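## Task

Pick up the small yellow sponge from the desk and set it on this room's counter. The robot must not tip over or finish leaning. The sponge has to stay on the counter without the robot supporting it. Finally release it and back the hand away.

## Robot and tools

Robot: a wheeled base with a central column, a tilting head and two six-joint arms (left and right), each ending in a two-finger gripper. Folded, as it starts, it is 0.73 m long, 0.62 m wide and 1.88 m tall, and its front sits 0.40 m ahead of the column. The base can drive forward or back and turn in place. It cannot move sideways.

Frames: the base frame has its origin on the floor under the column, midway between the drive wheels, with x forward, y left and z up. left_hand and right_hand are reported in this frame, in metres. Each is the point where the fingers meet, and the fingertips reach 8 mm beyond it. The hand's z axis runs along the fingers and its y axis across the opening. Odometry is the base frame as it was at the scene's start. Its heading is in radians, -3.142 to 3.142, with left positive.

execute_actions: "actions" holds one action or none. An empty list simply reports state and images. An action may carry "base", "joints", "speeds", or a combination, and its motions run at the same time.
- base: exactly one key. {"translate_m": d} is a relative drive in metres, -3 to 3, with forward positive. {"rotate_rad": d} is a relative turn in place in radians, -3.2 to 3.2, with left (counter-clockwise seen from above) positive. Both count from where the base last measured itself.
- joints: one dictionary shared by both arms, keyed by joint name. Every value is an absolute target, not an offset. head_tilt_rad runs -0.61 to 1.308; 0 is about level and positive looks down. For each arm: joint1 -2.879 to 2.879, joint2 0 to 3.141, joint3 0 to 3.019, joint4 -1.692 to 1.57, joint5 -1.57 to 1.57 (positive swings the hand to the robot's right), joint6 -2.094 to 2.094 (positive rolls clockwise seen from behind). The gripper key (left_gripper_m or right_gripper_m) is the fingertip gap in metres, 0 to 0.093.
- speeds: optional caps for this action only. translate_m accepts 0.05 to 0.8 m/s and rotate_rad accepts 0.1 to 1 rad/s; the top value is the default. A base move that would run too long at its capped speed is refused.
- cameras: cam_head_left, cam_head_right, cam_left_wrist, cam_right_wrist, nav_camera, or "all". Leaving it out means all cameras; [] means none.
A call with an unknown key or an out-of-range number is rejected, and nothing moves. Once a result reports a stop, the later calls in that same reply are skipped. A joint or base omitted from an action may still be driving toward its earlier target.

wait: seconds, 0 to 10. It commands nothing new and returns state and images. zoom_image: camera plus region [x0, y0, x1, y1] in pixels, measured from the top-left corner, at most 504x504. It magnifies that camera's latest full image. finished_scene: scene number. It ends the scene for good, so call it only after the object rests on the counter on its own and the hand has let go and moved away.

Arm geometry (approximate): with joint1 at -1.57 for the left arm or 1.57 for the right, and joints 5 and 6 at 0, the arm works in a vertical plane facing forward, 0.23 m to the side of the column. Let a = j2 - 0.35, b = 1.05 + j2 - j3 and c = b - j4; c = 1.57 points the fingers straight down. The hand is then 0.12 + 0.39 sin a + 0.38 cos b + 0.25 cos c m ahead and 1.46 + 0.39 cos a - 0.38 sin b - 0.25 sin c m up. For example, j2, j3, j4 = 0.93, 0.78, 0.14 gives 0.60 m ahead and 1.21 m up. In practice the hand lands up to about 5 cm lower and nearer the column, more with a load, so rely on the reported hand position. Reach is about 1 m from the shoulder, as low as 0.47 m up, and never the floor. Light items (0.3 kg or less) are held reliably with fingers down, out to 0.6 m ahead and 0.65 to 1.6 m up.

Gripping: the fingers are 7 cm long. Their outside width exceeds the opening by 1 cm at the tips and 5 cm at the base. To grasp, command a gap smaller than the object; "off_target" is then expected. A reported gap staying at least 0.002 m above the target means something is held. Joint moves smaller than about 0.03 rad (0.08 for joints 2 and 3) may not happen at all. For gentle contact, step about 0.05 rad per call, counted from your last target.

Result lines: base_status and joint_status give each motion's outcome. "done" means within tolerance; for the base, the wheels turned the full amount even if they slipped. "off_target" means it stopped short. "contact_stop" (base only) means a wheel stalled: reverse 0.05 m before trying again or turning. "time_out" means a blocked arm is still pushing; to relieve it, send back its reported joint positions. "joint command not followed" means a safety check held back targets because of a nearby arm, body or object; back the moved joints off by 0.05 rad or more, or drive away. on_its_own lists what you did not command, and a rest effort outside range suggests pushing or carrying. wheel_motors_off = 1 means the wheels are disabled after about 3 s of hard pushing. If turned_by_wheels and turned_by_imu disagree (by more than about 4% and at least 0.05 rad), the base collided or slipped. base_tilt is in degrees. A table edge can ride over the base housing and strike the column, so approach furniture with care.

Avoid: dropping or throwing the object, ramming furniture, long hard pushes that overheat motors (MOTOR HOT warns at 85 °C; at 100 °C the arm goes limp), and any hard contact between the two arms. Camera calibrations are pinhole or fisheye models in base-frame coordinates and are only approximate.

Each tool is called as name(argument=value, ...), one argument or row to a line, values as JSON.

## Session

execute_actions(
  actions=[
    {"joints":{"head_tilt_rad":0.4}},
  ],
)

Scene clock: 0.83 s.
Joint torques (N m, as the arm reports them, + toward a larger angle): left_arm=[-1.67 -8.04 -0.36 -1.57 -0.02  0.05] | right_arm=[ 0.36 -6.19 -1.75 -1.32  0.11  0.01]
base_odometry: x=+0.000 y=+0.000 heading=+0.000 (m, m, rad; odometry frame)
turned_by_wheels: +0.000 (rad since the last result)
turned_by_imu: +0.000 (rad since the last result)
base_tilt: forward=-0.7 right=-0.6 (deg)
base_status: not commanded
joint_positions: head_tilt_rad=+0.419 left_joint1_rad=-1.575 left_joint2_rad=+0.879 left_joint3_rad=+0.404 left_joint4_rad=-0.944 left_joint5_rad=-0.034 left_joint6_rad=-0.041 left_gripper_m=+0.095 right_joint1_rad=+1.543 right_joint2_rad=+0.918 right_joint3_rad=+0.381 right_joint4_rad=-0.973 right_joint5_rad=+0.017 right_joint6_rad=-0.064 right_gripper_m=+0.094
joint_status: all done
wheel_motors_off: 0
motor_effort: left_wheel=+3(5) right_wheel=+5(5) (%)
left_hand: x=+0.1464 y=+0.2295 z=+1.2526 quat_wxyz=(+0.432, +0.009, -0.901, -0.023) (m; base frame)
right_hand: x=+0.1219 y=-0.2336 z=+1.2625 quat_wxyz=(+0.474, +0.020, -0.880, +0.000) (m; base frame)
pictures: cam_head_left, cam_head_right, cam_left_wrist, cam_right_wrist, nav_camera
camera_calibration (this result's frames):
cam_head_left: T_world_to_cam=[[-0.0875883, -0.996151, 0.00324513, 0.0600023], [-0.464428, 0.0379532, -0.884797, 1.39063], [0.881269, -0.079005, -0.465965, 0.594861], [0, 0, 0, 1]] pos_world=[0.12687, 0.0539895, 1.50741]
cam_head_right: T_world_to_cam=[[-0.070904, -0.997482, 0.00169477, -0.0409456], [-0.447786, 0.0303117, -0.893627, 1.397], [0.891325, -0.0641206, -0.448808, 0.564632], [0, 0, 0, 1]] pos_world=[0.119382, -0.0469833, 1.50188]
cam_left_wrist: T_world_to_cam=[[-0.00523301, -0.998127, -0.0609539, 0.308097], [-0.051677, -0.0606034, 0.996823, -1.22342], [-0.99865, 0.00836631, -0.0512631, 0.331932], [0, 0, 0, 1]] pos_world=[0.269873, 0.2306, 1.25532]
cam_right_wrist: T_world_to_cam=[[0.0269445, -0.999417, -0.0209692, -0.211368], [0.0633445, -0.0192276, 0.997806, -1.26949], [-0.997628, -0.0282137, 0.0627895, 0.158158], [0, 0, 0, 1]] pos_world=[0.243893, -0.231192, 1.25235]
Images, in order (width x height): cam_head_left 504x504, cam_head_right 504x504, cam_left_wrist 504x504, cam_right_wrist 504x504, nav_camera 504x504.

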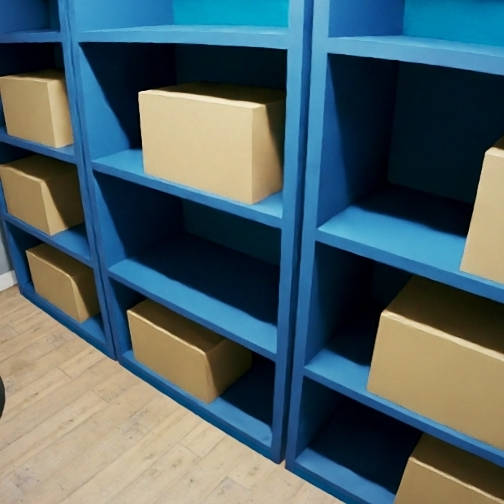

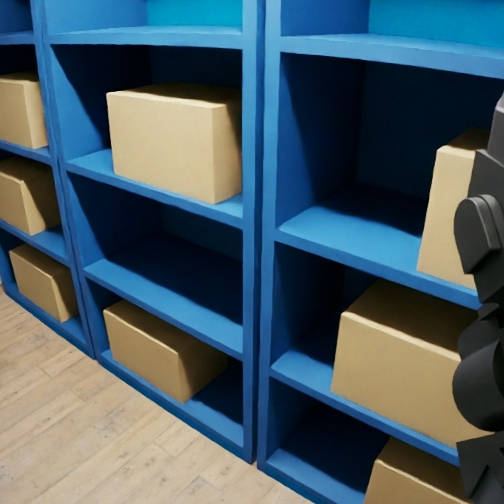

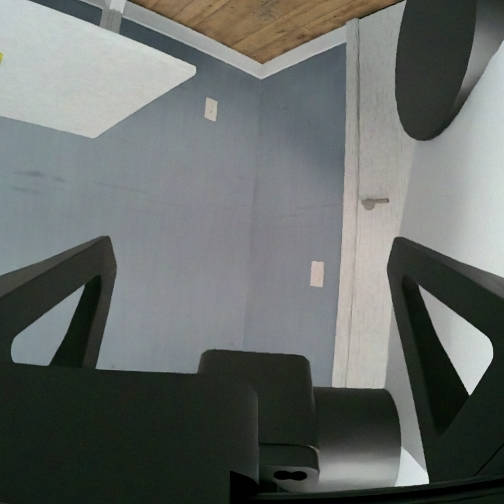

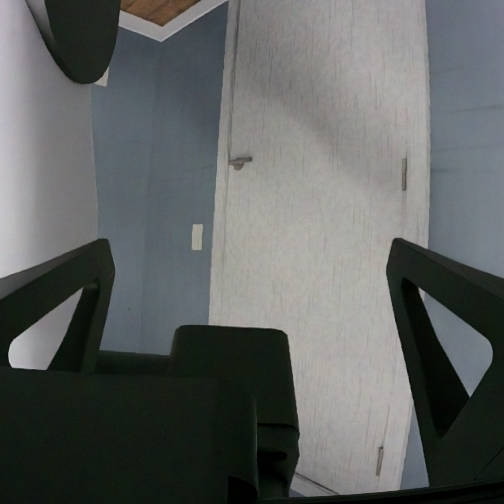

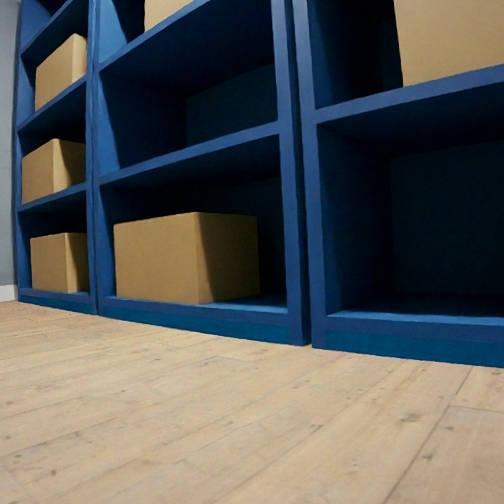

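execute_actions(
  actions=[
    {"base":{"rotate_rad":0.9},"joints":{"head_tilt_rad":0.5}},
  ],
  cameras=["cam_head_left","cam_right_wrist"],
)

execute_actions(
  actions=[
    {"base":{"rotate_rad":1.5}},
  ],
  cameras=["cam_head_left","cam_head_right","cam_left_wrist"],
)

Scene clock: 4.50 s.
Joint torques (N m, as the arm reports them, + toward a larger angle): left_arm=[-1.42 -7.78 -0.32 -1.57 -0.01  0.06] | right_arm=[ 0.42 -6.2  -1.8  -1.3   0.11  0.01]
base_odometry: x=+0.000 y=+0.000 heading=+0.897 (m, m, rad; odometry frame)
turned_by_wheels: +0.897 (rad since the last result)
turned_by_imu: +0.884 (rad since the last result)
base_tilt: forward=-0.7 right=-0.6 (deg)
base_status: done
joint_positions: head_tilt_rad=+0.504 left_joint1_rad=-1.575 left_joint2_rad=+0.879 left_joint3_rad=+0.404 left_joint4_rad=-0.944 left_joint5_rad=-0.034 left_joint6_rad=-0.041 left_gripper_m=+0.095 right_joint1_rad=+1.543 right_joint2_rad=+0.918 right_joint3_rad=+0.381 right_joint4_rad=-0.973 right_joint5_rad=+0.017 right_joint6_rad=-0.064 right_gripper_m=+0.094
joint_status: all done
wheel_motors_off: 0
motor_effort: left_wheel=-11(56) right_wheel=+11(88) (%)
left_hand: x=+0.1464 y=+0.2295 z=+1.2526 quat_wxyz=(+0.432, +0.009, -0.901, -0.023) (m; base frame)
right_hand: x=+0.1219 y=-0.2336 z=+1.2625 quat_wxyz=(+0.474, +0.020, -0.880, +0.000) (m; base frame)
pictures: cam_head_left, cam_right_wrist
camera_calibration (this result's frames):
cam_head_left: T_world_to_cam=[[-0.0869948, -0.996151, 0.0106844, 0.0485161], [-0.538013, 0.0379532, -0.842082, 1.32853], [0.838435, -0.079005, -0.539244, 0.709852], [0, 0, 0, 1]] pos_world=[0.123819, 0.0539895, 1.50099]
cam_right_wrist: T_world_to_cam=[[0.0269445, -0.999417, -0.0209692, -0.211368], [0.0633445, -0.0192276, 0.997806, -1.26949], [-0.997628, -0.0282137, 0.0627895, 0.158158], [0, 0, 0, 1]] pos_world=[0.243893, -0.231192, 1.25235]
Images, in order (width x height): cam_head_left 504x504, cam_right_wrist 504x504.

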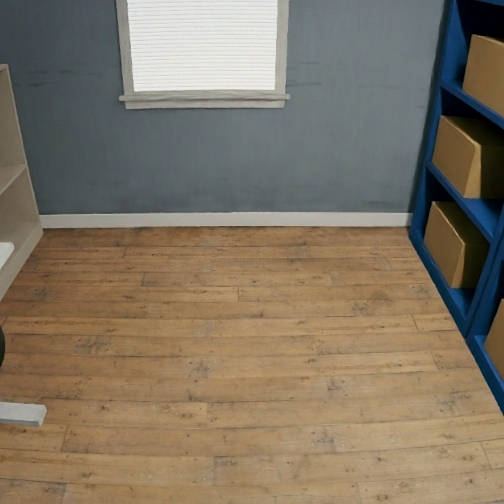

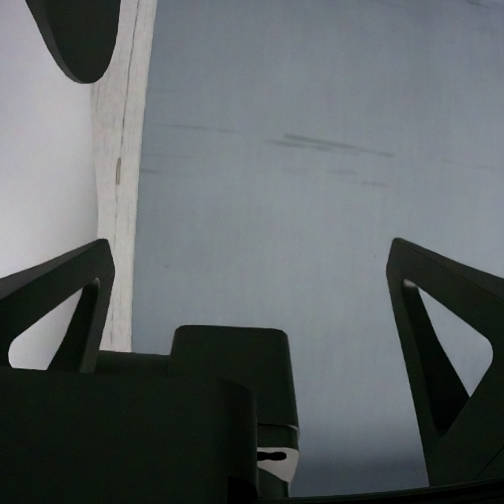

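Scene clock: 7.83 s.
Joint torques (N m, as the arm reports them, + toward a larger angle): left_arm=[-1.33 -7.87 -0.37 -1.66  0.    0.07] | right_arm=[ 0.37 -6.21 -1.78 -1.31  0.11  0.02]
base_odometry: x=+0.000 y=+0.000 heading=+2.394 (m, m, rad; odometry frame)
turned_by_wheels: +1.497 (rad since the last result)
turned_by_imu: +1.481 (rad since the last result)
base_tilt: forward=-0.8 right=-0.6 (deg)
base_status: done
joint_positions: head_tilt_rad=+0.504 left_joint1_rad=-1.575 left_joint2_rad=+0.879 left_joint3_rad=+0.404 left_joint4_rad=-0.944 left_joint5_rad=-0.034 left_joint6_rad=-0.041 left_gripper_m=+0.095 right_joint1_rad=+1.543 right_joint2_rad=+0.918 right_joint3_rad=+0.381 right_joint4_rad=-0.973 right_joint5_rad=+0.017 right_joint6_rad=-0.064 right_gripper_m=+0.094
joint_status: not commanded
wheel_motors_off: 0
motor_effort: left_wheel=-11(33) right_wheel=+11(34) (%)
left_hand: x=+0.1464 y=+0.2295 z=+1.2526 quat_wxyz=(+0.432, +0.009, -0.901, -0.023) (m; base frame)
right_hand: x=+0.1219 y=-0.2336 z=+1.2625 quat_wxyz=(+0.474, +0.020, -0.880, +0.000) (m; base frame)
pictures: cam_head_left, cam_head_right, cam_left_wrist
camera_calibration (this result's frames):
cam_head_left: T_world_to_cam=[[-0.0869944, -0.996151, 0.010687, 0.0485121], [-0.538038, 0.0379532, -0.842066, 1.3285], [0.838419, -0.079005, -0.539269, 0.709892], [0, 0, 0, 1]] pos_world=[0.123818, 0.0539895, 1.50099]
cam_head_right: T_world_to_cam=[[-0.0705026, -0.997482, 0.00772247, -0.0502484], [-0.522208, 0.0303117, -0.852279, 1.33704], [0.849899, -0.0641206, -0.52303, 0.681006], [0, 0, 0, 1]] pos_world=[0.115886, -0.0469833, 1.49611]
cam_left_wrist: T_world_to_cam=[[-0.00523301, -0.998127, -0.0609539, 0.308097], [-0.051677, -0.0606034, 0.996823, -1.22342], [-0.99865, 0.00836631, -0.0512631, 0.331932], [0, 0, 0, 1]] pos_world=[0.269873, 0.2306, 1.25532]
Images, in order (width x height): cam_head_left 504x504, cam_head_right 504x504, cam_left_wrist 504x504.

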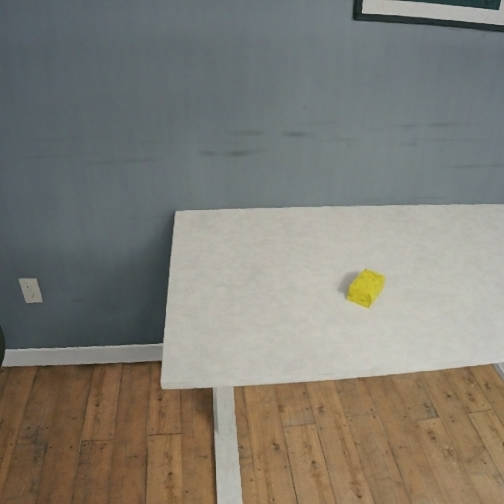

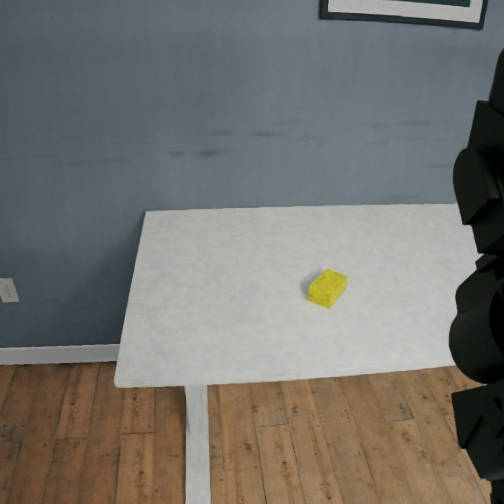

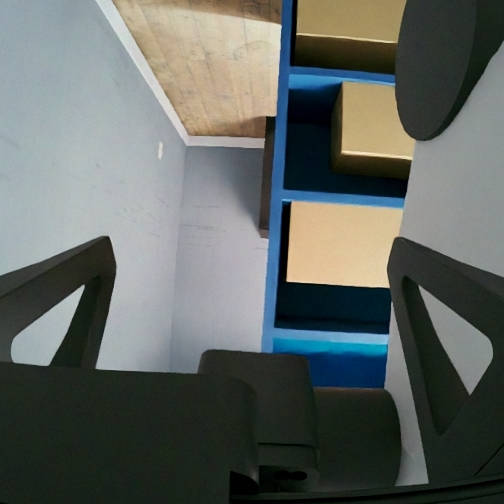

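execute_actions(
  actions=[
    {"base":{"rotate_rad":-0.1},"joints":{"head_tilt_rad":0.9,"right_joint1_rad":1.57,"right_joint2_rad":1.9,"right_joint3_rad":2.08,"right_joint4_rad":-0.7,"right_joint5_rad":0,"right_joint6_rad":0.5}},
  ],
  cameras=[],
)

execute_actions(
  actions=[
    {"base":{"translate_m":0.36}},
  ],
  cameras=["cam_head_left","cam_head_right","cam_right_wrist"],
)

Scene clock: 11.93 s.
Joint torques (N m, as the arm reports them, + toward a larger angle): left_arm=[-1.11 -7.92 -0.42 -1.66  0.    0.07] | right_arm=[  0.86 -22.29   7.25   1.22   0.04   0.11]
base_odometry: x=+0.000 y=+0.000 heading=+2.297 (m, m, rad; odometry frame)
turned_by_wheels: -0.097 (rad since the last result)
turned_by_imu: -0.098 (rad since the last result)
base_tilt: forward=-0.7 right=-0.6 (deg)
base_status: done
joint_positions: head_tilt_rad=+0.901 left_joint1_rad=-1.575 left_joint2_rad=+0.879 left_joint3_rad=+0.404 left_joint4_rad=-0.944 left_joint5_rad=-0.034 left_joint6_rad=-0.041 left_gripper_m=+0.095 right_joint1_rad=+1.569 right_joint2_rad=+1.884 right_joint3_rad=+2.068 right_joint4_rad=-0.711 right_joint5_rad=+0.002 right_joint6_rad=+0.489 right_gripper_m=+0.094
joint_status: all done
wheel_motors_off: 0
motor_effort: left_wheel=+14(21) right_wheel=-13(27) (%)
left_hand: x=+0.1464 y=+0.2295 z=+1.2526 quat_wxyz=(+0.432, +0.009, -0.901, -0.023) (m; base frame)
right_hand: x=+0.7558 y=-0.2275 z=+0.9328 quat_wxyz=(+0.001, -0.243, -0.970, +0.002) (m; base frame)
pictures: none
No camera images: the call's "cameras" was empty. Leave "cameras" out to get every camera's image.

Scene clock: 14.13 s.
Joint torques (N m, as the arm reports them, + toward a larger angle): left_arm=[-1.46 -7.91 -0.67 -1.56 -0.03  0.06] | right_arm=[  0.74 -22.39   7.33   1.21   0.04   0.11]
base_odometry: x=-0.239 y=+0.269 heading=+2.299 (m, m, rad; odometry frame)
turned_by_wheels: +0.002 (rad since the last result)
turned_by_imu: +0.002 (rad since the last result)
base_tilt: forward=-0.7 right=-0.6 (deg)
base_status: done
joint_positions: head_tilt_rad=+0.902 left_joint1_rad=-1.575 left_joint2_rad=+0.878 left_joint3_rad=+0.407 left_joint4_rad=-0.944 left_joint5_rad=-0.034 left_joint6_rad=-0.041 left_gripper_m=+0.095 right_joint1_rad=+1.569 right_joint2_rad=+1.886 right_joint3_rad=+2.068 right_joint4_rad=-0.711 right_joint5_rad=+0.002 right_joint6_rad=+0.489 right_gripper_m=+0.094
joint_status: not commanded
wheel_motors_off: 0
motor_effort: left_wheel=+2(100) right_wheel=-1(83) (%)
left_hand: x=+0.1481 y=+0.2295 z=+1.2521 quat_wxyz=(+0.431, +0.009, -0.902, -0.023) (m; base frame)
right_hand: x=+0.7549 y=-0.2272 z=+0.9316 quat_wxyz=(+0.002, -0.243, -0.970, +0.002) (m; base frame)
pictures: cam_head_left, cam_head_right, cam_right_wrist
camera_calibration (this result's frames):
cam_head_left: T_world_to_cam=[[-0.0760737, -0.996151, 0.0435321, -0.0026154], [-0.822076, 0.0379532, -0.568112, 0.920816], [0.564274, -0.079005, -0.821799, 1.1587], [0, 0, 0, 1]] pos_world=[0.10296, 0.0539895, 1.47545]
cam_head_right: T_world_to_cam=[[-0.0620155, -0.997482, 0.0344142, -0.091778], [-0.811434, 0.0303117, -0.583657, 0.937827], [0.581145, -0.0641206, -0.81127, 1.13833], [0, 0, 0, 1]] pos_world=[0.0937571, -0.0469833, 1.47402]
cam_right_wrist: T_world_to_cam=[[-0.47418, -0.880426, -0.00169953, 0.15835], [-0.701686, 0.376747, 0.604729, 0.0543147], [-0.531779, 0.287943, -0.796429, 1.33118], [0, 0, 0, 1]] pos_world=[0.821091, -0.264352, 1.02761]
Images, in order (width x height): cam_head_left 504x504, cam_head_right 504x504, cam_right_wrist 504x504.

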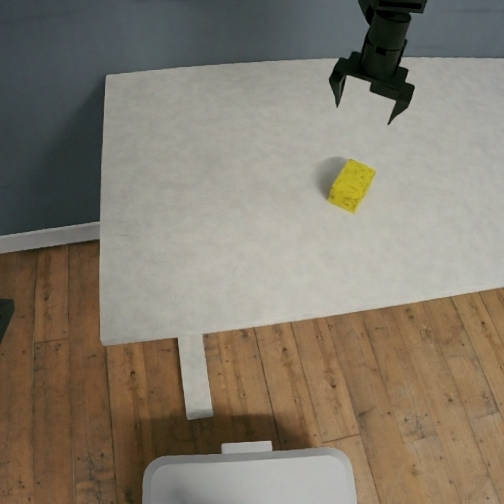

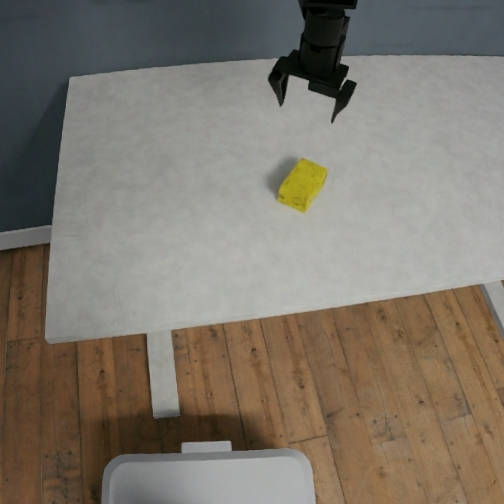

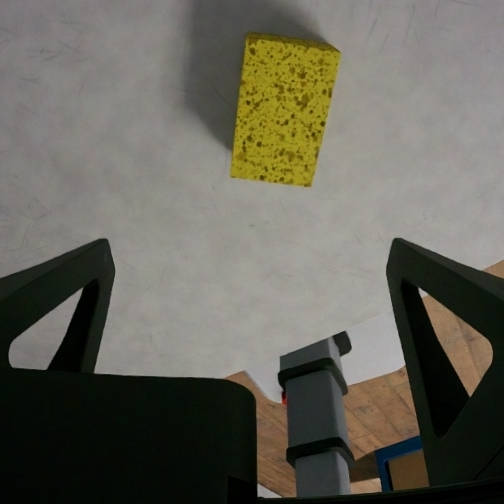

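execute_actions(
  actions=[
    {"joints":{"right_joint1_rad":1.54,"right_joint2_rad":2.26,"right_joint3_rad":2.5,"right_joint4_rad":-0.75,"right_joint6_rad":0.57}},
  ],
  cameras=["cam_head_left","cam_right_wrist"],
)

Scene clock: 16.37 s.
Joint torques (N m, as the arm reports them, + toward a larger angle): left_arm=[-1.38 -8.02 -0.59 -1.67  0.    0.08] | right_arm=[  0.58 -23.31   9.17   0.12   0.3    0.07]
base_odometry: x=-0.239 y=+0.269 heading=+2.299 (m, m, rad; odometry frame)
turned_by_wheels: +0.000 (rad since the last result)
turned_by_imu: -0.001 (rad since the last result)
base_tilt: forward=-0.8 right=-0.6 (deg)
base_status: not commanded
joint_positions: head_tilt_rad=+0.902 left_joint1_rad=-1.575 left_joint2_rad=+0.878 left_joint3_rad=+0.407 left_joint4_rad=-0.944 left_joint5_rad=-0.034 left_joint6_rad=-0.041 left_gripper_m=+0.095 right_joint1_rad=+1.538 right_joint2_rad=+2.265 right_joint3_rad=+2.470 right_joint4_rad=-0.736 right_joint5_rad=-0.003 right_joint6_rad=+0.564 right_gripper_m=+0.094
joint_status: all done
wheel_motors_off: 0
motor_effort: left_wheel=+3(5) right_wheel=-3(3) (%)
left_hand: x=+0.1479 y=+0.2295 z=+1.2521 quat_wxyz=(+0.431, +0.009, -0.902, -0.023) (m; base frame)
right_hand: x=+0.7379 y=-0.2543 z=+0.7947 quat_wxyz=(+0.000, -0.286, -0.958, +0.013) (m; base frame)
pictures: cam_head_left, cam_right_wrist
camera_calibration (this result's frames):
cam_head_left: T_world_to_cam=[[-0.0760737, -0.996151, 0.0435321, -0.0026154], [-0.822076, 0.0379532, -0.568112, 0.920816], [0.564274, -0.079005, -0.821799, 1.1587], [0, 0, 0, 1]] pos_world=[0.10296, 0.0539895, 1.47545]
cam_right_wrist: T_world_to_cam=[[-0.551611, -0.833925, 0.0171302, 0.180222], [-0.663808, 0.451335, 0.596369, 0.13306], [-0.505059, 0.317593, -0.802528, 1.21359], [0, 0, 0, 1]] pos_world=[0.800671, -0.29519, 0.891498]
Images, in order (width x height): cam_head_left 504x504, cam_right_wrist 504x504.

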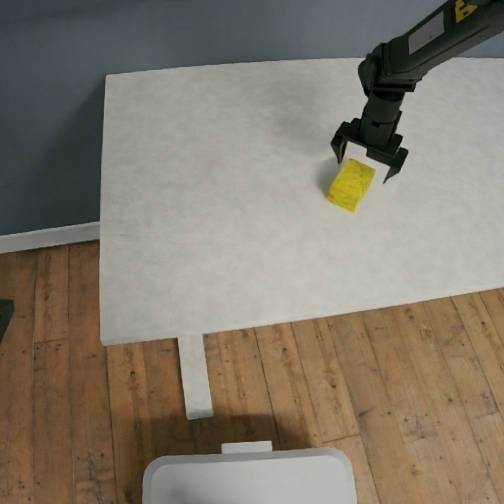

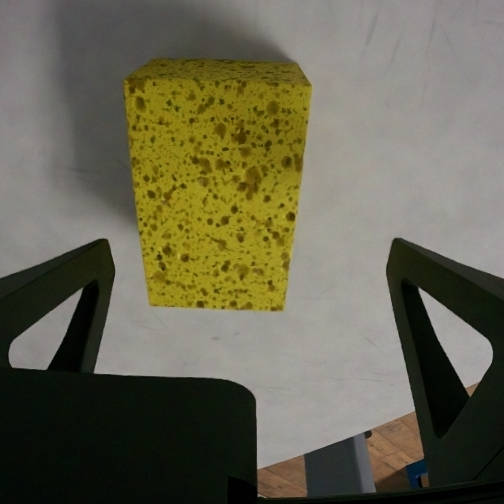

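execute_actions(
  actions=[
    {"base":{"translate_m":0.055},"joints":{"right_joint2_rad":2.17,"right_joint3_rad":2.22,"right_joint4_rad":-0.57}},
  ],
  cameras=["cam_right_wrist"],
)

execute_actions(
  actions=[
    {"joints":{"right_joint2_rad":2.27,"right_joint3_rad":2.39,"right_joint4_rad":-0.62}},
  ],
  cameras=["cam_head_left","cam_right_wrist"],
)

Scene clock: 18.63 s.
Joint torques (N m, as the arm reports them, + toward a larger angle): left_arm=[-1.55 -7.9  -0.47 -1.53 -0.01  0.07] | right_arm=[  0.03 -20.93   5.03   1.31   0.31   0.07]
base_odometry: x=-0.276 y=+0.310 heading=+2.301 (m, m, rad; odometry frame)
turned_by_wheels: +0.002 (rad since the last result)
turned_by_imu: +0.001 (rad since the last result)
base_tilt: forward=-0.7 right=-0.7 (deg)
base_status: done
joint_positions: head_tilt_rad=+0.902 left_joint1_rad=-1.575 left_joint2_rad=+0.878 left_joint3_rad=+0.407 left_joint4_rad=-0.944 left_joint5_rad=-0.034 left_joint6_rad=-0.041 left_gripper_m=+0.095 right_joint1_rad=+1.538 right_joint2_rad=+2.161 right_joint3_rad=+2.222 right_joint4_rad=-0.583 right_joint5_rad=-0.003 right_joint6_rad=+0.564 right_gripper_m=+0.094
joint_status: all done
wheel_motors_off: 0
motor_effort: left_wheel=+1(42) right_wheel=-2(57) (%)
left_hand: x=+0.1481 y=+0.2295 z=+1.2521 quat_wxyz=(+0.431, +0.009, -0.902, -0.023) (m; base frame)
right_hand: x=+0.7083 y=-0.2537 z=+0.7992 quat_wxyz=(-0.004, -0.286, -0.958, +0.012) (m; base frame)
pictures: cam_right_wrist
camera_calibration (this result's frames):
cam_right_wrist: T_world_to_cam=[[-0.55153, -0.834066, 0.0122076, 0.168161], [-0.669353, 0.451251, 0.590202, 0.119282], [-0.497776, 0.317343, -0.807163, 1.20053], [0, 0, 0, 1]] pos_world=[0.770184, -0.294549, 0.896572]
Images, in order (width x height): cam_right_wrist 504x504.

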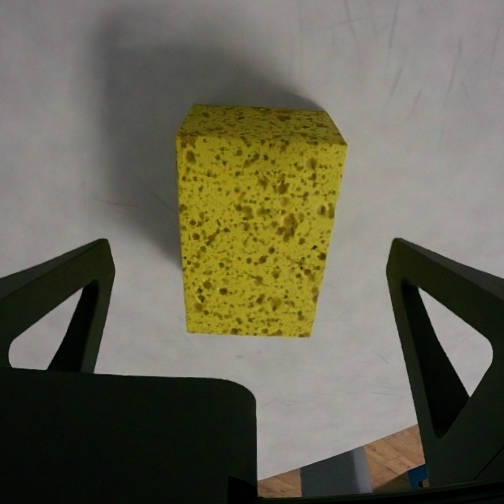

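Scene clock: 19.67 s.
Joint torques (N m, as the arm reports them, + toward a larger angle): left_arm=[-1.43 -8.08 -0.62 -1.63 -0.03  0.06] | right_arm=[  0.1  -21.7    8.44   0.13   0.31   0.07]
base_odometry: x=-0.276 y=+0.310 heading=+2.301 (m, m, rad; odometry frame)
turned_by_wheels: +0.000 (rad since the last result)
turned_by_imu: +0.000 (rad since the last result)
base_tilt: forward=-0.7 right=-0.6 (deg)
base_status: not commanded
joint_positions: head_tilt_rad=+0.902 left_joint1_rad=-1.575 left_joint2_rad=+0.878 left_joint3_rad=+0.407 left_joint4_rad=-0.944 left_joint5_rad=-0.034 left_joint6_rad=-0.041 left_gripper_m=+0.095 right_joint1_rad=+1.538 right_joint2_rad=+2.271 right_joint3_rad=+2.358 right_joint4_rad=-0.605 right_joint5_rad=-0.003 right_joint6_rad=+0.564 right_gripper_m=+0.094
joint_status: all done
wheel_motors_off: 0
motor_effort: left_wheel=+2(2) right_wheel=-3(3) (%)
left_hand: x=+0.1481 y=+0.2295 z=+1.2521 quat_wxyz=(+0.431, +0.009, -0.902, -0.023) (m; base frame)
right_hand: x=+0.7050 y=-0.2546 z=+0.7644 quat_wxyz=(-0.006, -0.286, -0.958, +0.011) (m; base frame)
pictures: cam_head_left, cam_right_wrist
camera_calibration (this result's frames):
cam_head_left: T_world_to_cam=[[-0.0760625, -0.996151, 0.0435516, -0.00264604], [-0.822221, 0.0379532, -0.567901, 0.920498], [0.564063, -0.079005, -0.821944, 1.15893], [0, 0, 0, 1]] pos_world=[0.102943, 0.0539895, 1.47544]
cam_right_wrist: T_world_to_cam=[[-0.551477, -0.83413, 0.00995171, 0.167691], [-0.671876, 0.451212, 0.587358, 0.141996], [-0.494424, 0.317229, -0.809266, 1.17036], [0, 0, 0, 1]] pos_world=[0.766533, -0.295465, 0.862057]
Images, in order (width x height): cam_head_left 504x504, cam_right_wrist 504x504.

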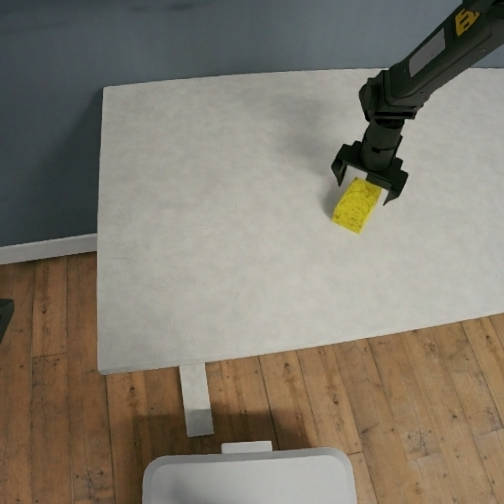

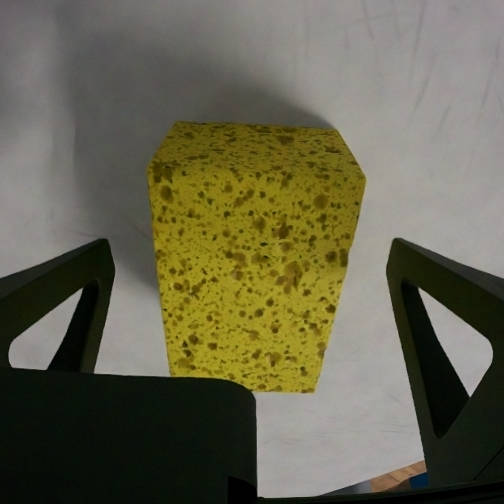

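execute_actions(
  actions=[
    {"joints":{"right_joint2_rad":2.335,"right_joint3_rad":2.43}},
  ],
  cameras=["cam_right_wrist"],
)

execute_actions(
  actions=[
    {"joints":{"right_gripper_m":0.03}},
  ],
  cameras=[],
)

execute_actions(
  actions=[
    {"base":{"translate_m":-0.3},"joints":{"right_joint1_rad":1.57,"right_joint2_rad":0.7,"right_joint3_rad":0.75,"right_joint4_rad":-0.57,"right_joint6_rad":0,"head_tilt_rad":0.55}},
  ],
  cameras=["cam_right_wrist"],
)

execute_actions(
  actions=[
    {"base":{"rotate_rad":3.0}},
  ],
  cameras=["cam_head_left","cam_head_right","nav_camera"],
)

Scene clock: 22.07 s.
Joint torques (N m, as the arm reports them, + toward a larger angle): left_arm=[-1.54 -7.67 -0.56 -1.6   0.    0.05] | right_arm=[  0.18 -20.6    7.52   0.1    0.31   0.07]
base_odometry: x=-0.276 y=+0.310 heading=+2.301 (m, m, rad; odometry frame)
turned_by_wheels: +0.000 (rad since the last result)
turned_by_imu: -0.001 (rad since the last result)
base_tilt: forward=-0.7 right=-0.6 (deg)
base_status: not commanded
joint_positions: head_tilt_rad=+0.902 left_joint1_rad=-1.575 left_joint2_rad=+0.878 left_joint3_rad=+0.407 left_joint4_rad=-0.944 left_joint5_rad=-0.034 left_joint6_rad=-0.041 left_gripper_m=+0.095 right_joint1_rad=+1.538 right_joint2_rad=+2.326 right_joint3_rad=+2.407 right_joint4_rad=-0.605 right_joint5_rad=-0.003 right_joint6_rad=+0.564 right_gripper_m=+0.094
joint_status: all done
wheel_motors_off: 0
motor_effort: left_wheel=+2(2) right_wheel=-3(2) (%)
left_hand: x=+0.1481 y=+0.2295 z=+1.2521 quat_wxyz=(+0.431, +0.009, -0.902, -0.023) (m; base frame)
right_hand: x=+0.6940 y=-0.2550 z=+0.7436 quat_wxyz=(-0.004, -0.286, -0.958, +0.012) (m; base frame)
pictures: cam_right_wrist
camera_calibration (this result's frames):
cam_right_wrist: T_world_to_cam=[[-0.551547, -0.834042, 0.013028, 0.159231], [-0.668433, 0.451266, 0.591233, 0.141732], [-0.498993, 0.317384, -0.806395, 1.1492], [0, 0, 0, 1]] pos_world=[0.756006, -0.295893, 0.840842]
Images, in order (width x height): cam_right_wrist 504x504.

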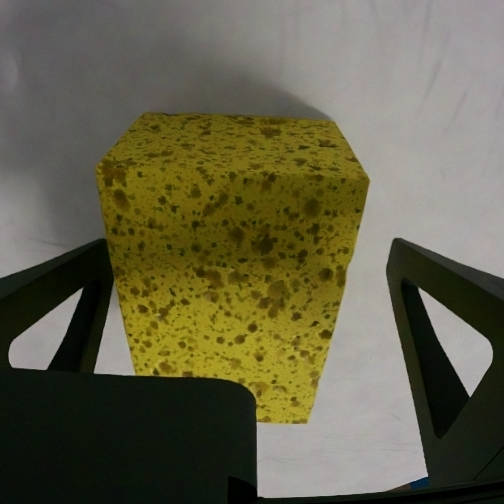

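Scene clock: 22.70 s.
Joint torques (N m, as the arm reports them, + toward a larger angle): left_arm=[-1.32 -7.89 -0.59 -1.69 -0.01  0.08] | right_arm=[  0.16 -20.43   7.37   0.1    0.29   0.07]
base_odometry: x=-0.276 y=+0.310 heading=+2.301 (m, m, rad; odometry frame)
turned_by_wheels: +0.000 (rad since the last result)
turned_by_imu: +0.000 (rad since the last result)
base_tilt: forward=-0.7 right=-0.6 (deg)
base_status: not commanded
joint_positions: head_tilt_rad=+0.902 left_joint1_rad=-1.575 left_joint2_rad=+0.878 left_joint3_rad=+0.407 left_joint4_rad=-0.944 left_joint5_rad=-0.034 left_joint6_rad=-0.041 left_gripper_m=+0.095 right_joint1_rad=+1.538 right_joint2_rad=+2.326 right_joint3_rad=+2.407 right_joint4_rad=-0.605 right_joint5_rad=-0.003 right_joint6_rad=+0.564 right_gripper_m=+0.059
joint_status: right_gripper_m off_target (ended at +0.059, target +0.030)
wheel_motors_off: 0
motor_effort: left_wheel=+3(2) right_wheel=-3(3) (%)
left_hand: x=+0.1481 y=+0.2295 z=+1.2521 quat_wxyz=(+0.431, +0.009, -0.902, -0.023) (m; base frame)
right_hand: x=+0.6940 y=-0.2551 z=+0.7436 quat_wxyz=(-0.004, -0.286, -0.958, +0.012) (m; base frame)
pictures: none
No camera images: the call's "cameras" was empty. Leave "cameras" out to get every camera's image.

Scene clock: 24.73 s.
Joint torques (N m, as the arm reports them, + toward a larger angle): left_arm=[-1.2  -7.95 -0.01 -1.64 -0.02  0.05] | right_arm=[  0.25 -11.65   5.95   1.13   0.17  -0.08]
base_odometry: x=-0.076 y=+0.087 heading=+2.304 (m, m, rad; odometry frame)
turned_by_wheels: +0.004 (rad since the last result)
turned_by_imu: +0.003 (rad since the last result)
base_tilt: forward=-0.8 right=-0.6 (deg)
base_status: done
joint_positions: head_tilt_rad=+0.567 left_joint1_rad=-1.575 left_joint2_rad=+0.877 left_joint3_rad=+0.400 left_joint4_rad=-0.944 left_joint5_rad=-0.034 left_joint6_rad=-0.041 left_gripper_m=+0.095 right_joint1_rad=+1.572 right_joint2_rad=+0.708 right_joint3_rad=+0.740 right_joint4_rad=-0.581 right_joint5_rad=-0.002 right_joint6_rad=+0.011 right_gripper_m=+0.059
joint_status: all done
wheel_motors_off: 0
motor_effort: left_wheel=+3(76) right_wheel=-1(48) (%)
left_hand: x=+0.1446 y=+0.2295 z=+1.2533 quat_wxyz=(+0.433, +0.009, -0.901, -0.023) (m; base frame)
right_hand: x=+0.4553 y=-0.2244 z=+1.2459 quat_wxyz=(+0.013, -0.005, -1.000, -0.002) (m; base frame)
pictures: cam_right_wrist
camera_calibration (this result's frames):
cam_right_wrist: T_world_to_cam=[[-0.0141802, -0.99984, -0.0109078, -0.205476], [-0.782514, 0.00430551, 0.622618, -0.416039], [-0.622472, 0.0173644, -0.78245, 1.38451], [0, 0, 0, 1]] pos_world=[0.53335, -0.227693, 1.3401]
Images, in order (width x height): cam_right_wrist 504x504.

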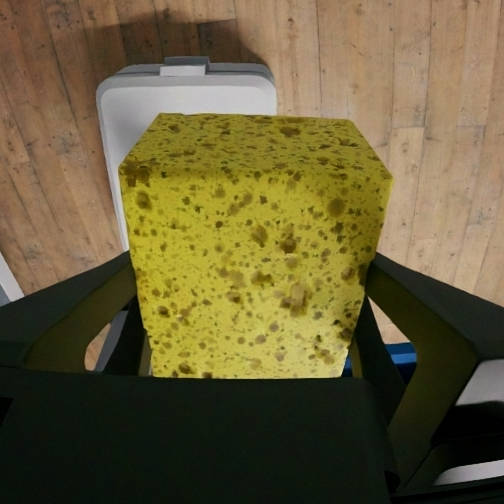

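Scene clock: 29.50 s.
Joint torques (N m, as the arm reports them, + toward a larger angle): left_arm=[-1.21 -7.95 -0.07 -1.66 -0.01  0.08] | right_arm=[  0.26 -11.35   5.91   1.2    0.17  -0.07]
base_odometry: x=-0.076 y=+0.086 heading=-0.981 (m, m, rad; odometry frame)
turned_by_wheels: +2.997 (rad since the last result)
turned_by_imu: +2.964 (rad since the last result)
base_tilt: forward=-0.7 right=-0.6 (deg)
base_status: done
joint_positions: head_tilt_rad=+0.567 left_joint1_rad=-1.575 left_joint2_rad=+0.877 left_joint3_rad=+0.400 left_joint4_rad=-0.944 left_joint5_rad=-0.034 left_joint6_rad=-0.041 left_gripper_m=+0.095 right_joint1_rad=+1.572 right_joint2_rad=+0.708 right_joint3_rad=+0.740 right_joint4_rad=-0.581 right_joint5_rad=-0.002 right_joint6_rad=+0.011 right_gripper_m=+0.059
joint_status: not commanded
wheel_motors_off: 0
motor_effort: left_wheel=-12(53) right_wheel=+12(95) (%)
left_hand: x=+0.1446 y=+0.2295 z=+1.2533 quat_wxyz=(+0.433, +0.009, -0.901, -0.023) (m; base frame)
right_hand: x=+0.4553 y=-0.2245 z=+1.2459 quat_wxyz=(+0.013, -0.005, -1.000, -0.002) (m; base frame)
pictures: cam_head_left, cam_head_right, nav_camera
camera_calibration (this result's frames):
cam_head_left: T_world_to_cam=[[-0.0861431, -0.996151, 0.0161743, 0.0400191], [-0.590281, 0.0379532, -0.806305, 1.27604], [0.802588, -0.079005, -0.591278, 0.791778], [0, 0, 0, 1]] pos_world=[0.1212, 0.0539895, 1.49639]
cam_head_right: T_world_to_cam=[[-0.0698721, -0.997482, 0.0121714, -0.0571313], [-0.575129, 0.0303117, -0.817501, 1.28613], [0.815073, -0.0641206, -0.575799, 0.764011], [0, 0, 0, 1]] pos_world=[0.112975, -0.0469833, 1.49202]
Images, in order (width x height): cam_head_left 504x504, cam_head_right 504x504, nav_camera 504x504.

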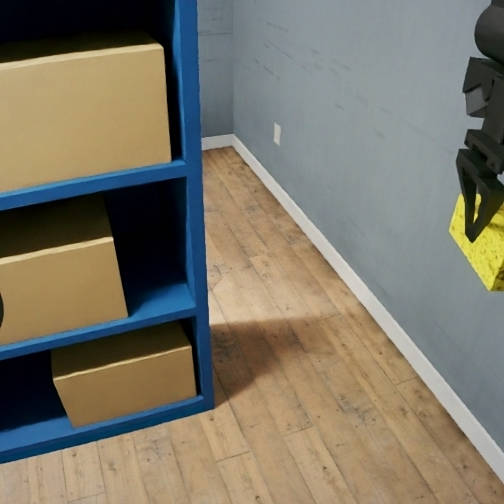

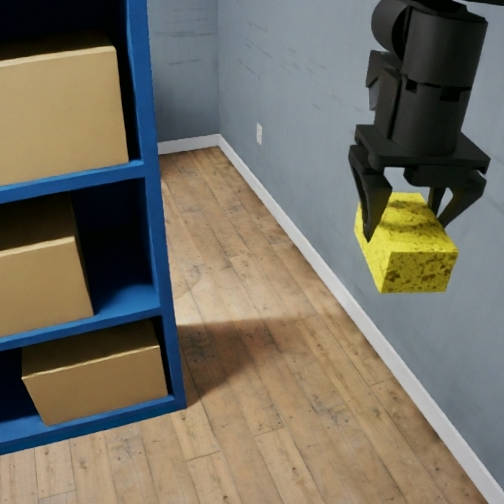

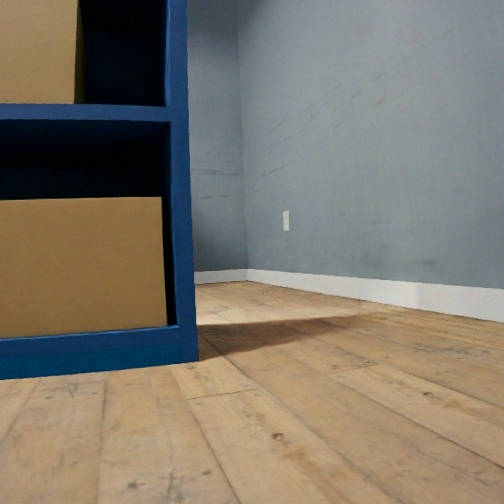

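execute_actions(
  actions=[
    {"base":{"rotate_rad":-0.64}},
  ],
  cameras=[],
)

execute_actions(
  actions=[
    {"base":{"translate_m":0.6}},
  ],
  cameras=[],
)

execute_actions(
  actions=[
    {"base":{"rotate_rad":0.61}},
  ],
  cameras=[],
)

execute_actions(
  actions=[
    {"base":{"translate_m":0.3},"joints":{"head_tilt_rad":0.9}},
  ],
  cameras=[],
)

execute_actions(
  actions=[
    {"base":{"rotate_rad":0.17}},
  ],
  cameras=["cam_head_left","cam_head_right","nav_camera"],
)

Scene clock: 33.53 s.
Joint torques (N m, as the arm reports them, + toward a larger angle): left_arm=[-1.36 -7.89 -0.18 -1.64 -0.02  0.07] | right_arm=[  0.27 -11.36   6.06   1.2    0.16  -0.08]
base_odometry: x=-0.076 y=+0.087 heading=-1.617 (m, m, rad; odometry frame)
turned_by_wheels: -0.636 (rad since the last result)
turned_by_imu: -0.631 (rad since the last result)
base_tilt: forward=-0.7 right=-0.6 (deg)
base_status: done
joint_positions: head_tilt_rad=+0.567 left_joint1_rad=-1.575 left_joint2_rad=+0.877 left_joint3_rad=+0.402 left_joint4_rad=-0.944 left_joint5_rad=-0.034 left_joint6_rad=-0.041 left_gripper_m=+0.095 right_joint1_rad=+1.572 right_joint2_rad=+0.708 right_joint3_rad=+0.740 right_joint4_rad=-0.581 right_joint5_rad=-0.002 right_joint6_rad=+0.011 right_gripper_m=+0.059
joint_status: not commanded
wheel_motors_off: 0
motor_effort: left_wheel=+2(53) right_wheel=-2(43) (%)
left_hand: x=+0.1454 y=+0.2295 z=+1.2530 quat_wxyz=(+0.432, +0.009, -0.901, -0.023) (m; base frame)
right_hand: x=+0.4553 y=-0.2246 z=+1.2459 quat_wxyz=(+0.013, -0.005, -1.000, -0.001) (m; base frame)
pictures: none
No camera images: the call's "cameras" was empty. Leave "cameras" out to get every camera's image.

Scene clock: 36.20 s.
Joint torques (N m, as the arm reports them, + toward a larger angle): left_arm=[-1.21 -7.8  -0.68 -1.66 -0.02  0.09] | right_arm=[  0.27 -11.07   5.83   1.21   0.16  -0.08]
base_odometry: x=-0.103 y=-0.513 heading=-1.616 (m, m, rad; odometry frame)
turned_by_wheels: +0.001 (rad since the last result)
turned_by_imu: +0.000 (rad since the last result)
base_tilt: forward=-0.7 right=-0.6 (deg)
base_status: done
joint_positions: head_tilt_rad=+0.567 left_joint1_rad=-1.575 left_joint2_rad=+0.877 left_joint3_rad=+0.407 left_joint4_rad=-0.944 left_joint5_rad=-0.034 left_joint6_rad=-0.041 left_gripper_m=+0.095 right_joint1_rad=+1.572 right_joint2_rad=+0.706 right_joint3_rad=+0.742 right_joint4_rad=-0.580 right_joint5_rad=-0.002 right_joint6_rad=+0.011 right_gripper_m=+0.059
joint_status: not commanded
wheel_motors_off: 0
motor_effort: left_wheel=+2(96) right_wheel=-2(83) (%)
left_hand: x=+0.1480 y=+0.2295 z=+1.2522 quat_wxyz=(+0.430, +0.009, -0.902, -0.023) (m; base frame)
right_hand: x=+0.4570 y=-0.2246 z=+1.2467 quat_wxyz=(+0.010, -0.005, -1.000, -0.001) (m; base frame)
pictures: none
No camera images: the call's "cameras" was empty. Leave "cameras" out to get every camera's image.

Scene clock: 38.53 s.
Joint torques (N m, as the arm reports them, + toward a larger angle): left_arm=[-1.46 -7.89 -0.61 -1.63 -0.02  0.06] | right_arm=[  0.32 -11.27   5.87   1.09   0.15  -0.08]
base_odometry: x=-0.103 y=-0.513 heading=-1.009 (m, m, rad; odometry frame)
turned_by_wheels: +0.607 (rad since the last result)
turned_by_imu: +0.597 (rad since the last result)
base_tilt: forward=-0.7 right=-0.6 (deg)
base_status: done
joint_positions: head_tilt_rad=+0.567 left_joint1_rad=-1.575 left_joint2_rad=+0.877 left_joint3_rad=+0.407 left_joint4_rad=-0.944 left_joint5_rad=-0.034 left_joint6_rad=-0.041 left_gripper_m=+0.095 right_joint1_rad=+1.572 right_joint2_rad=+0.706 right_joint3_rad=+0.742 right_joint4_rad=-0.580 right_joint5_rad=-0.002 right_joint6_rad=+0.011 right_gripper_m=+0.059
joint_status: not commanded
wheel_motors_off: 0
motor_effort: left_wheel=-11(90) right_wheel=+12(56) (%)
left_hand: x=+0.1480 y=+0.2295 z=+1.2522 quat_wxyz=(+0.430, +0.009, -0.902, -0.023) (m; base frame)
right_hand: x=+0.4570 y=-0.2247 z=+1.2467 quat_wxyz=(+0.010, -0.005, -1.000, -0.001) (m; base frame)
pictures: none
No camera images: the call's "cameras" was empty. Leave "cameras" out to get every camera's image.

Scene clock: 40.47 s.
Joint torques (N m, as the arm reports them, + toward a larger angle): left_arm=[-1.33 -8.03 -0.67 -1.57 -0.03  0.06] | right_arm=[  0.29 -11.24   5.9    1.14   0.15  -0.08]
base_odometry: x=+0.056 y=-0.767 heading=-1.008 (m, m, rad; odometry frame)
turned_by_wheels: +0.002 (rad since the last result)
turned_by_imu: +0.001 (rad since the last result)
base_tilt: forward=-0.7 right=-0.7 (deg)
base_status: done
joint_positions: head_tilt_rad=+0.901 left_joint1_rad=-1.575 left_joint2_rad=+0.877 left_joint3_rad=+0.409 left_joint4_rad=-0.944 left_joint5_rad=-0.034 left_joint6_rad=-0.041 left_gripper_m=+0.095 right_joint1_rad=+1.572 right_joint2_rad=+0.706 right_joint3_rad=+0.742 right_joint4_rad=-0.580 right_joint5_rad=-0.002 right_joint6_rad=+0.011 right_gripper_m=+0.059
joint_status: all done
wheel_motors_off: 0
motor_effort: left_wheel=+2(90) right_wheel=-1(86) (%)
left_hand: x=+0.1490 y=+0.2295 z=+1.2518 quat_wxyz=(+0.430, +0.009, -0.903, -0.023) (m; base frame)
right_hand: x=+0.4574 y=-0.2247 z=+1.2469 quat_wxyz=(+0.010, -0.005, -1.000, -0.001) (m; base frame)
pictures: none
No camera images: the call's "cameras" was empty. Leave "cameras" out to get every camera's image.

Scene clock: 41.83 s.
Joint torques (N m, as the arm reports them, + toward a larger angle): left_arm=[-1.35 -7.85 -0.69 -1.61  0.    0.06] | right_arm=[  0.23 -11.29   5.83   1.13   0.15  -0.07]
base_odometry: x=+0.057 y=-0.767 heading=-0.841 (m, m, rad; odometry frame)
turned_by_wheels: +0.167 (rad since the last result)
turned_by_imu: +0.161 (rad since the last result)
base_tilt: forward=-0.7 right=-0.6 (deg)
base_status: done
joint_positions: head_tilt_rad=+0.901 left_joint1_rad=-1.575 left_joint2_rad=+0.877 left_joint3_rad=+0.409 left_joint4_rad=-0.944 left_joint5_rad=-0.034 left_joint6_rad=-0.041 left_gripper_m=+0.095 right_joint1_rad=+1.572 right_joint2_rad=+0.706 right_joint3_rad=+0.742 right_joint4_rad=-0.580 right_joint5_rad=-0.002 right_joint6_rad=+0.011 right_gripper_m=+0.059
joint_status: not commanded
wheel_motors_off: 0
motor_effort: left_wheel=-1(88) right_wheel=+2(75) (%)
left_hand: x=+0.1490 y=+0.2295 z=+1.2518 quat_wxyz=(+0.430, +0.009, -0.903, -0.023) (m; base frame)
right_hand: x=+0.4574 y=-0.2247 z=+1.2469 quat_wxyz=(+0.010, -0.005, -1.000, -0.001) (m; base frame)
pictures: cam_head_left, cam_head_right, nav_camera
camera_calibration (this result's frames):
cam_head_left: T_world_to_cam=[[-0.0760805, -0.996151, 0.0435201, -0.00259655], [-0.821986, 0.0379532, -0.568242, 0.921011], [0.564403, -0.079005, -0.82171, 1.15855], [0, 0, 0, 1]] pos_world=[0.10297, 0.0539895, 1.47546]
cam_head_right: T_world_to_cam=[[-0.0620209, -0.997482, 0.0344044, -0.0917626], [-0.811342, 0.0303117, -0.583786, 0.93802], [0.581273, -0.0641206, -0.811179, 1.13819], [0, 0, 0, 1]] pos_world=[0.0937675, -0.0469833, 1.47403]
Images, in order (width x height): cam_head_left 504x504, cam_head_right 504x504, nav_camera 504x504.

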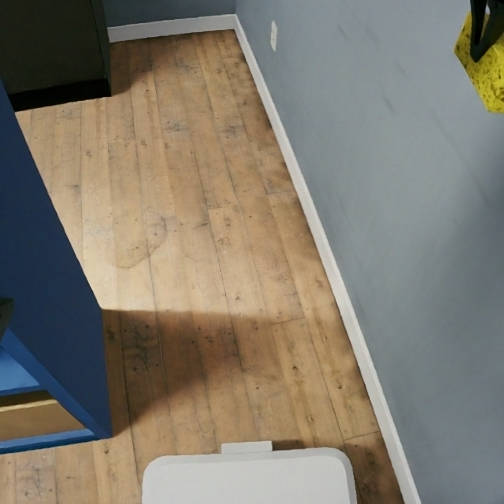

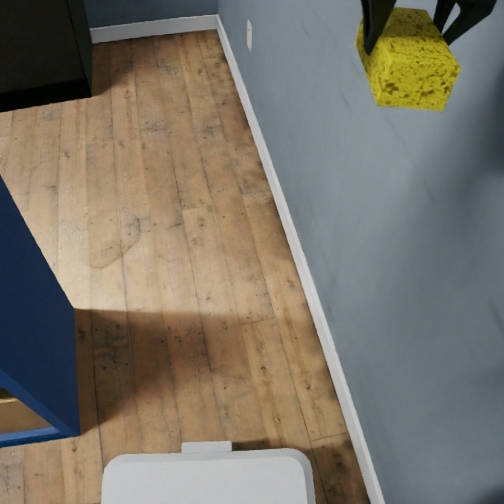

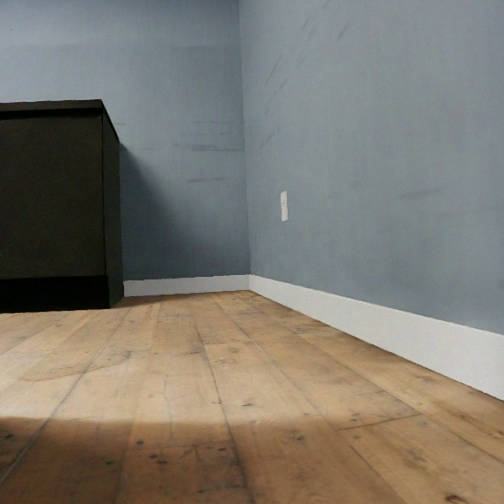

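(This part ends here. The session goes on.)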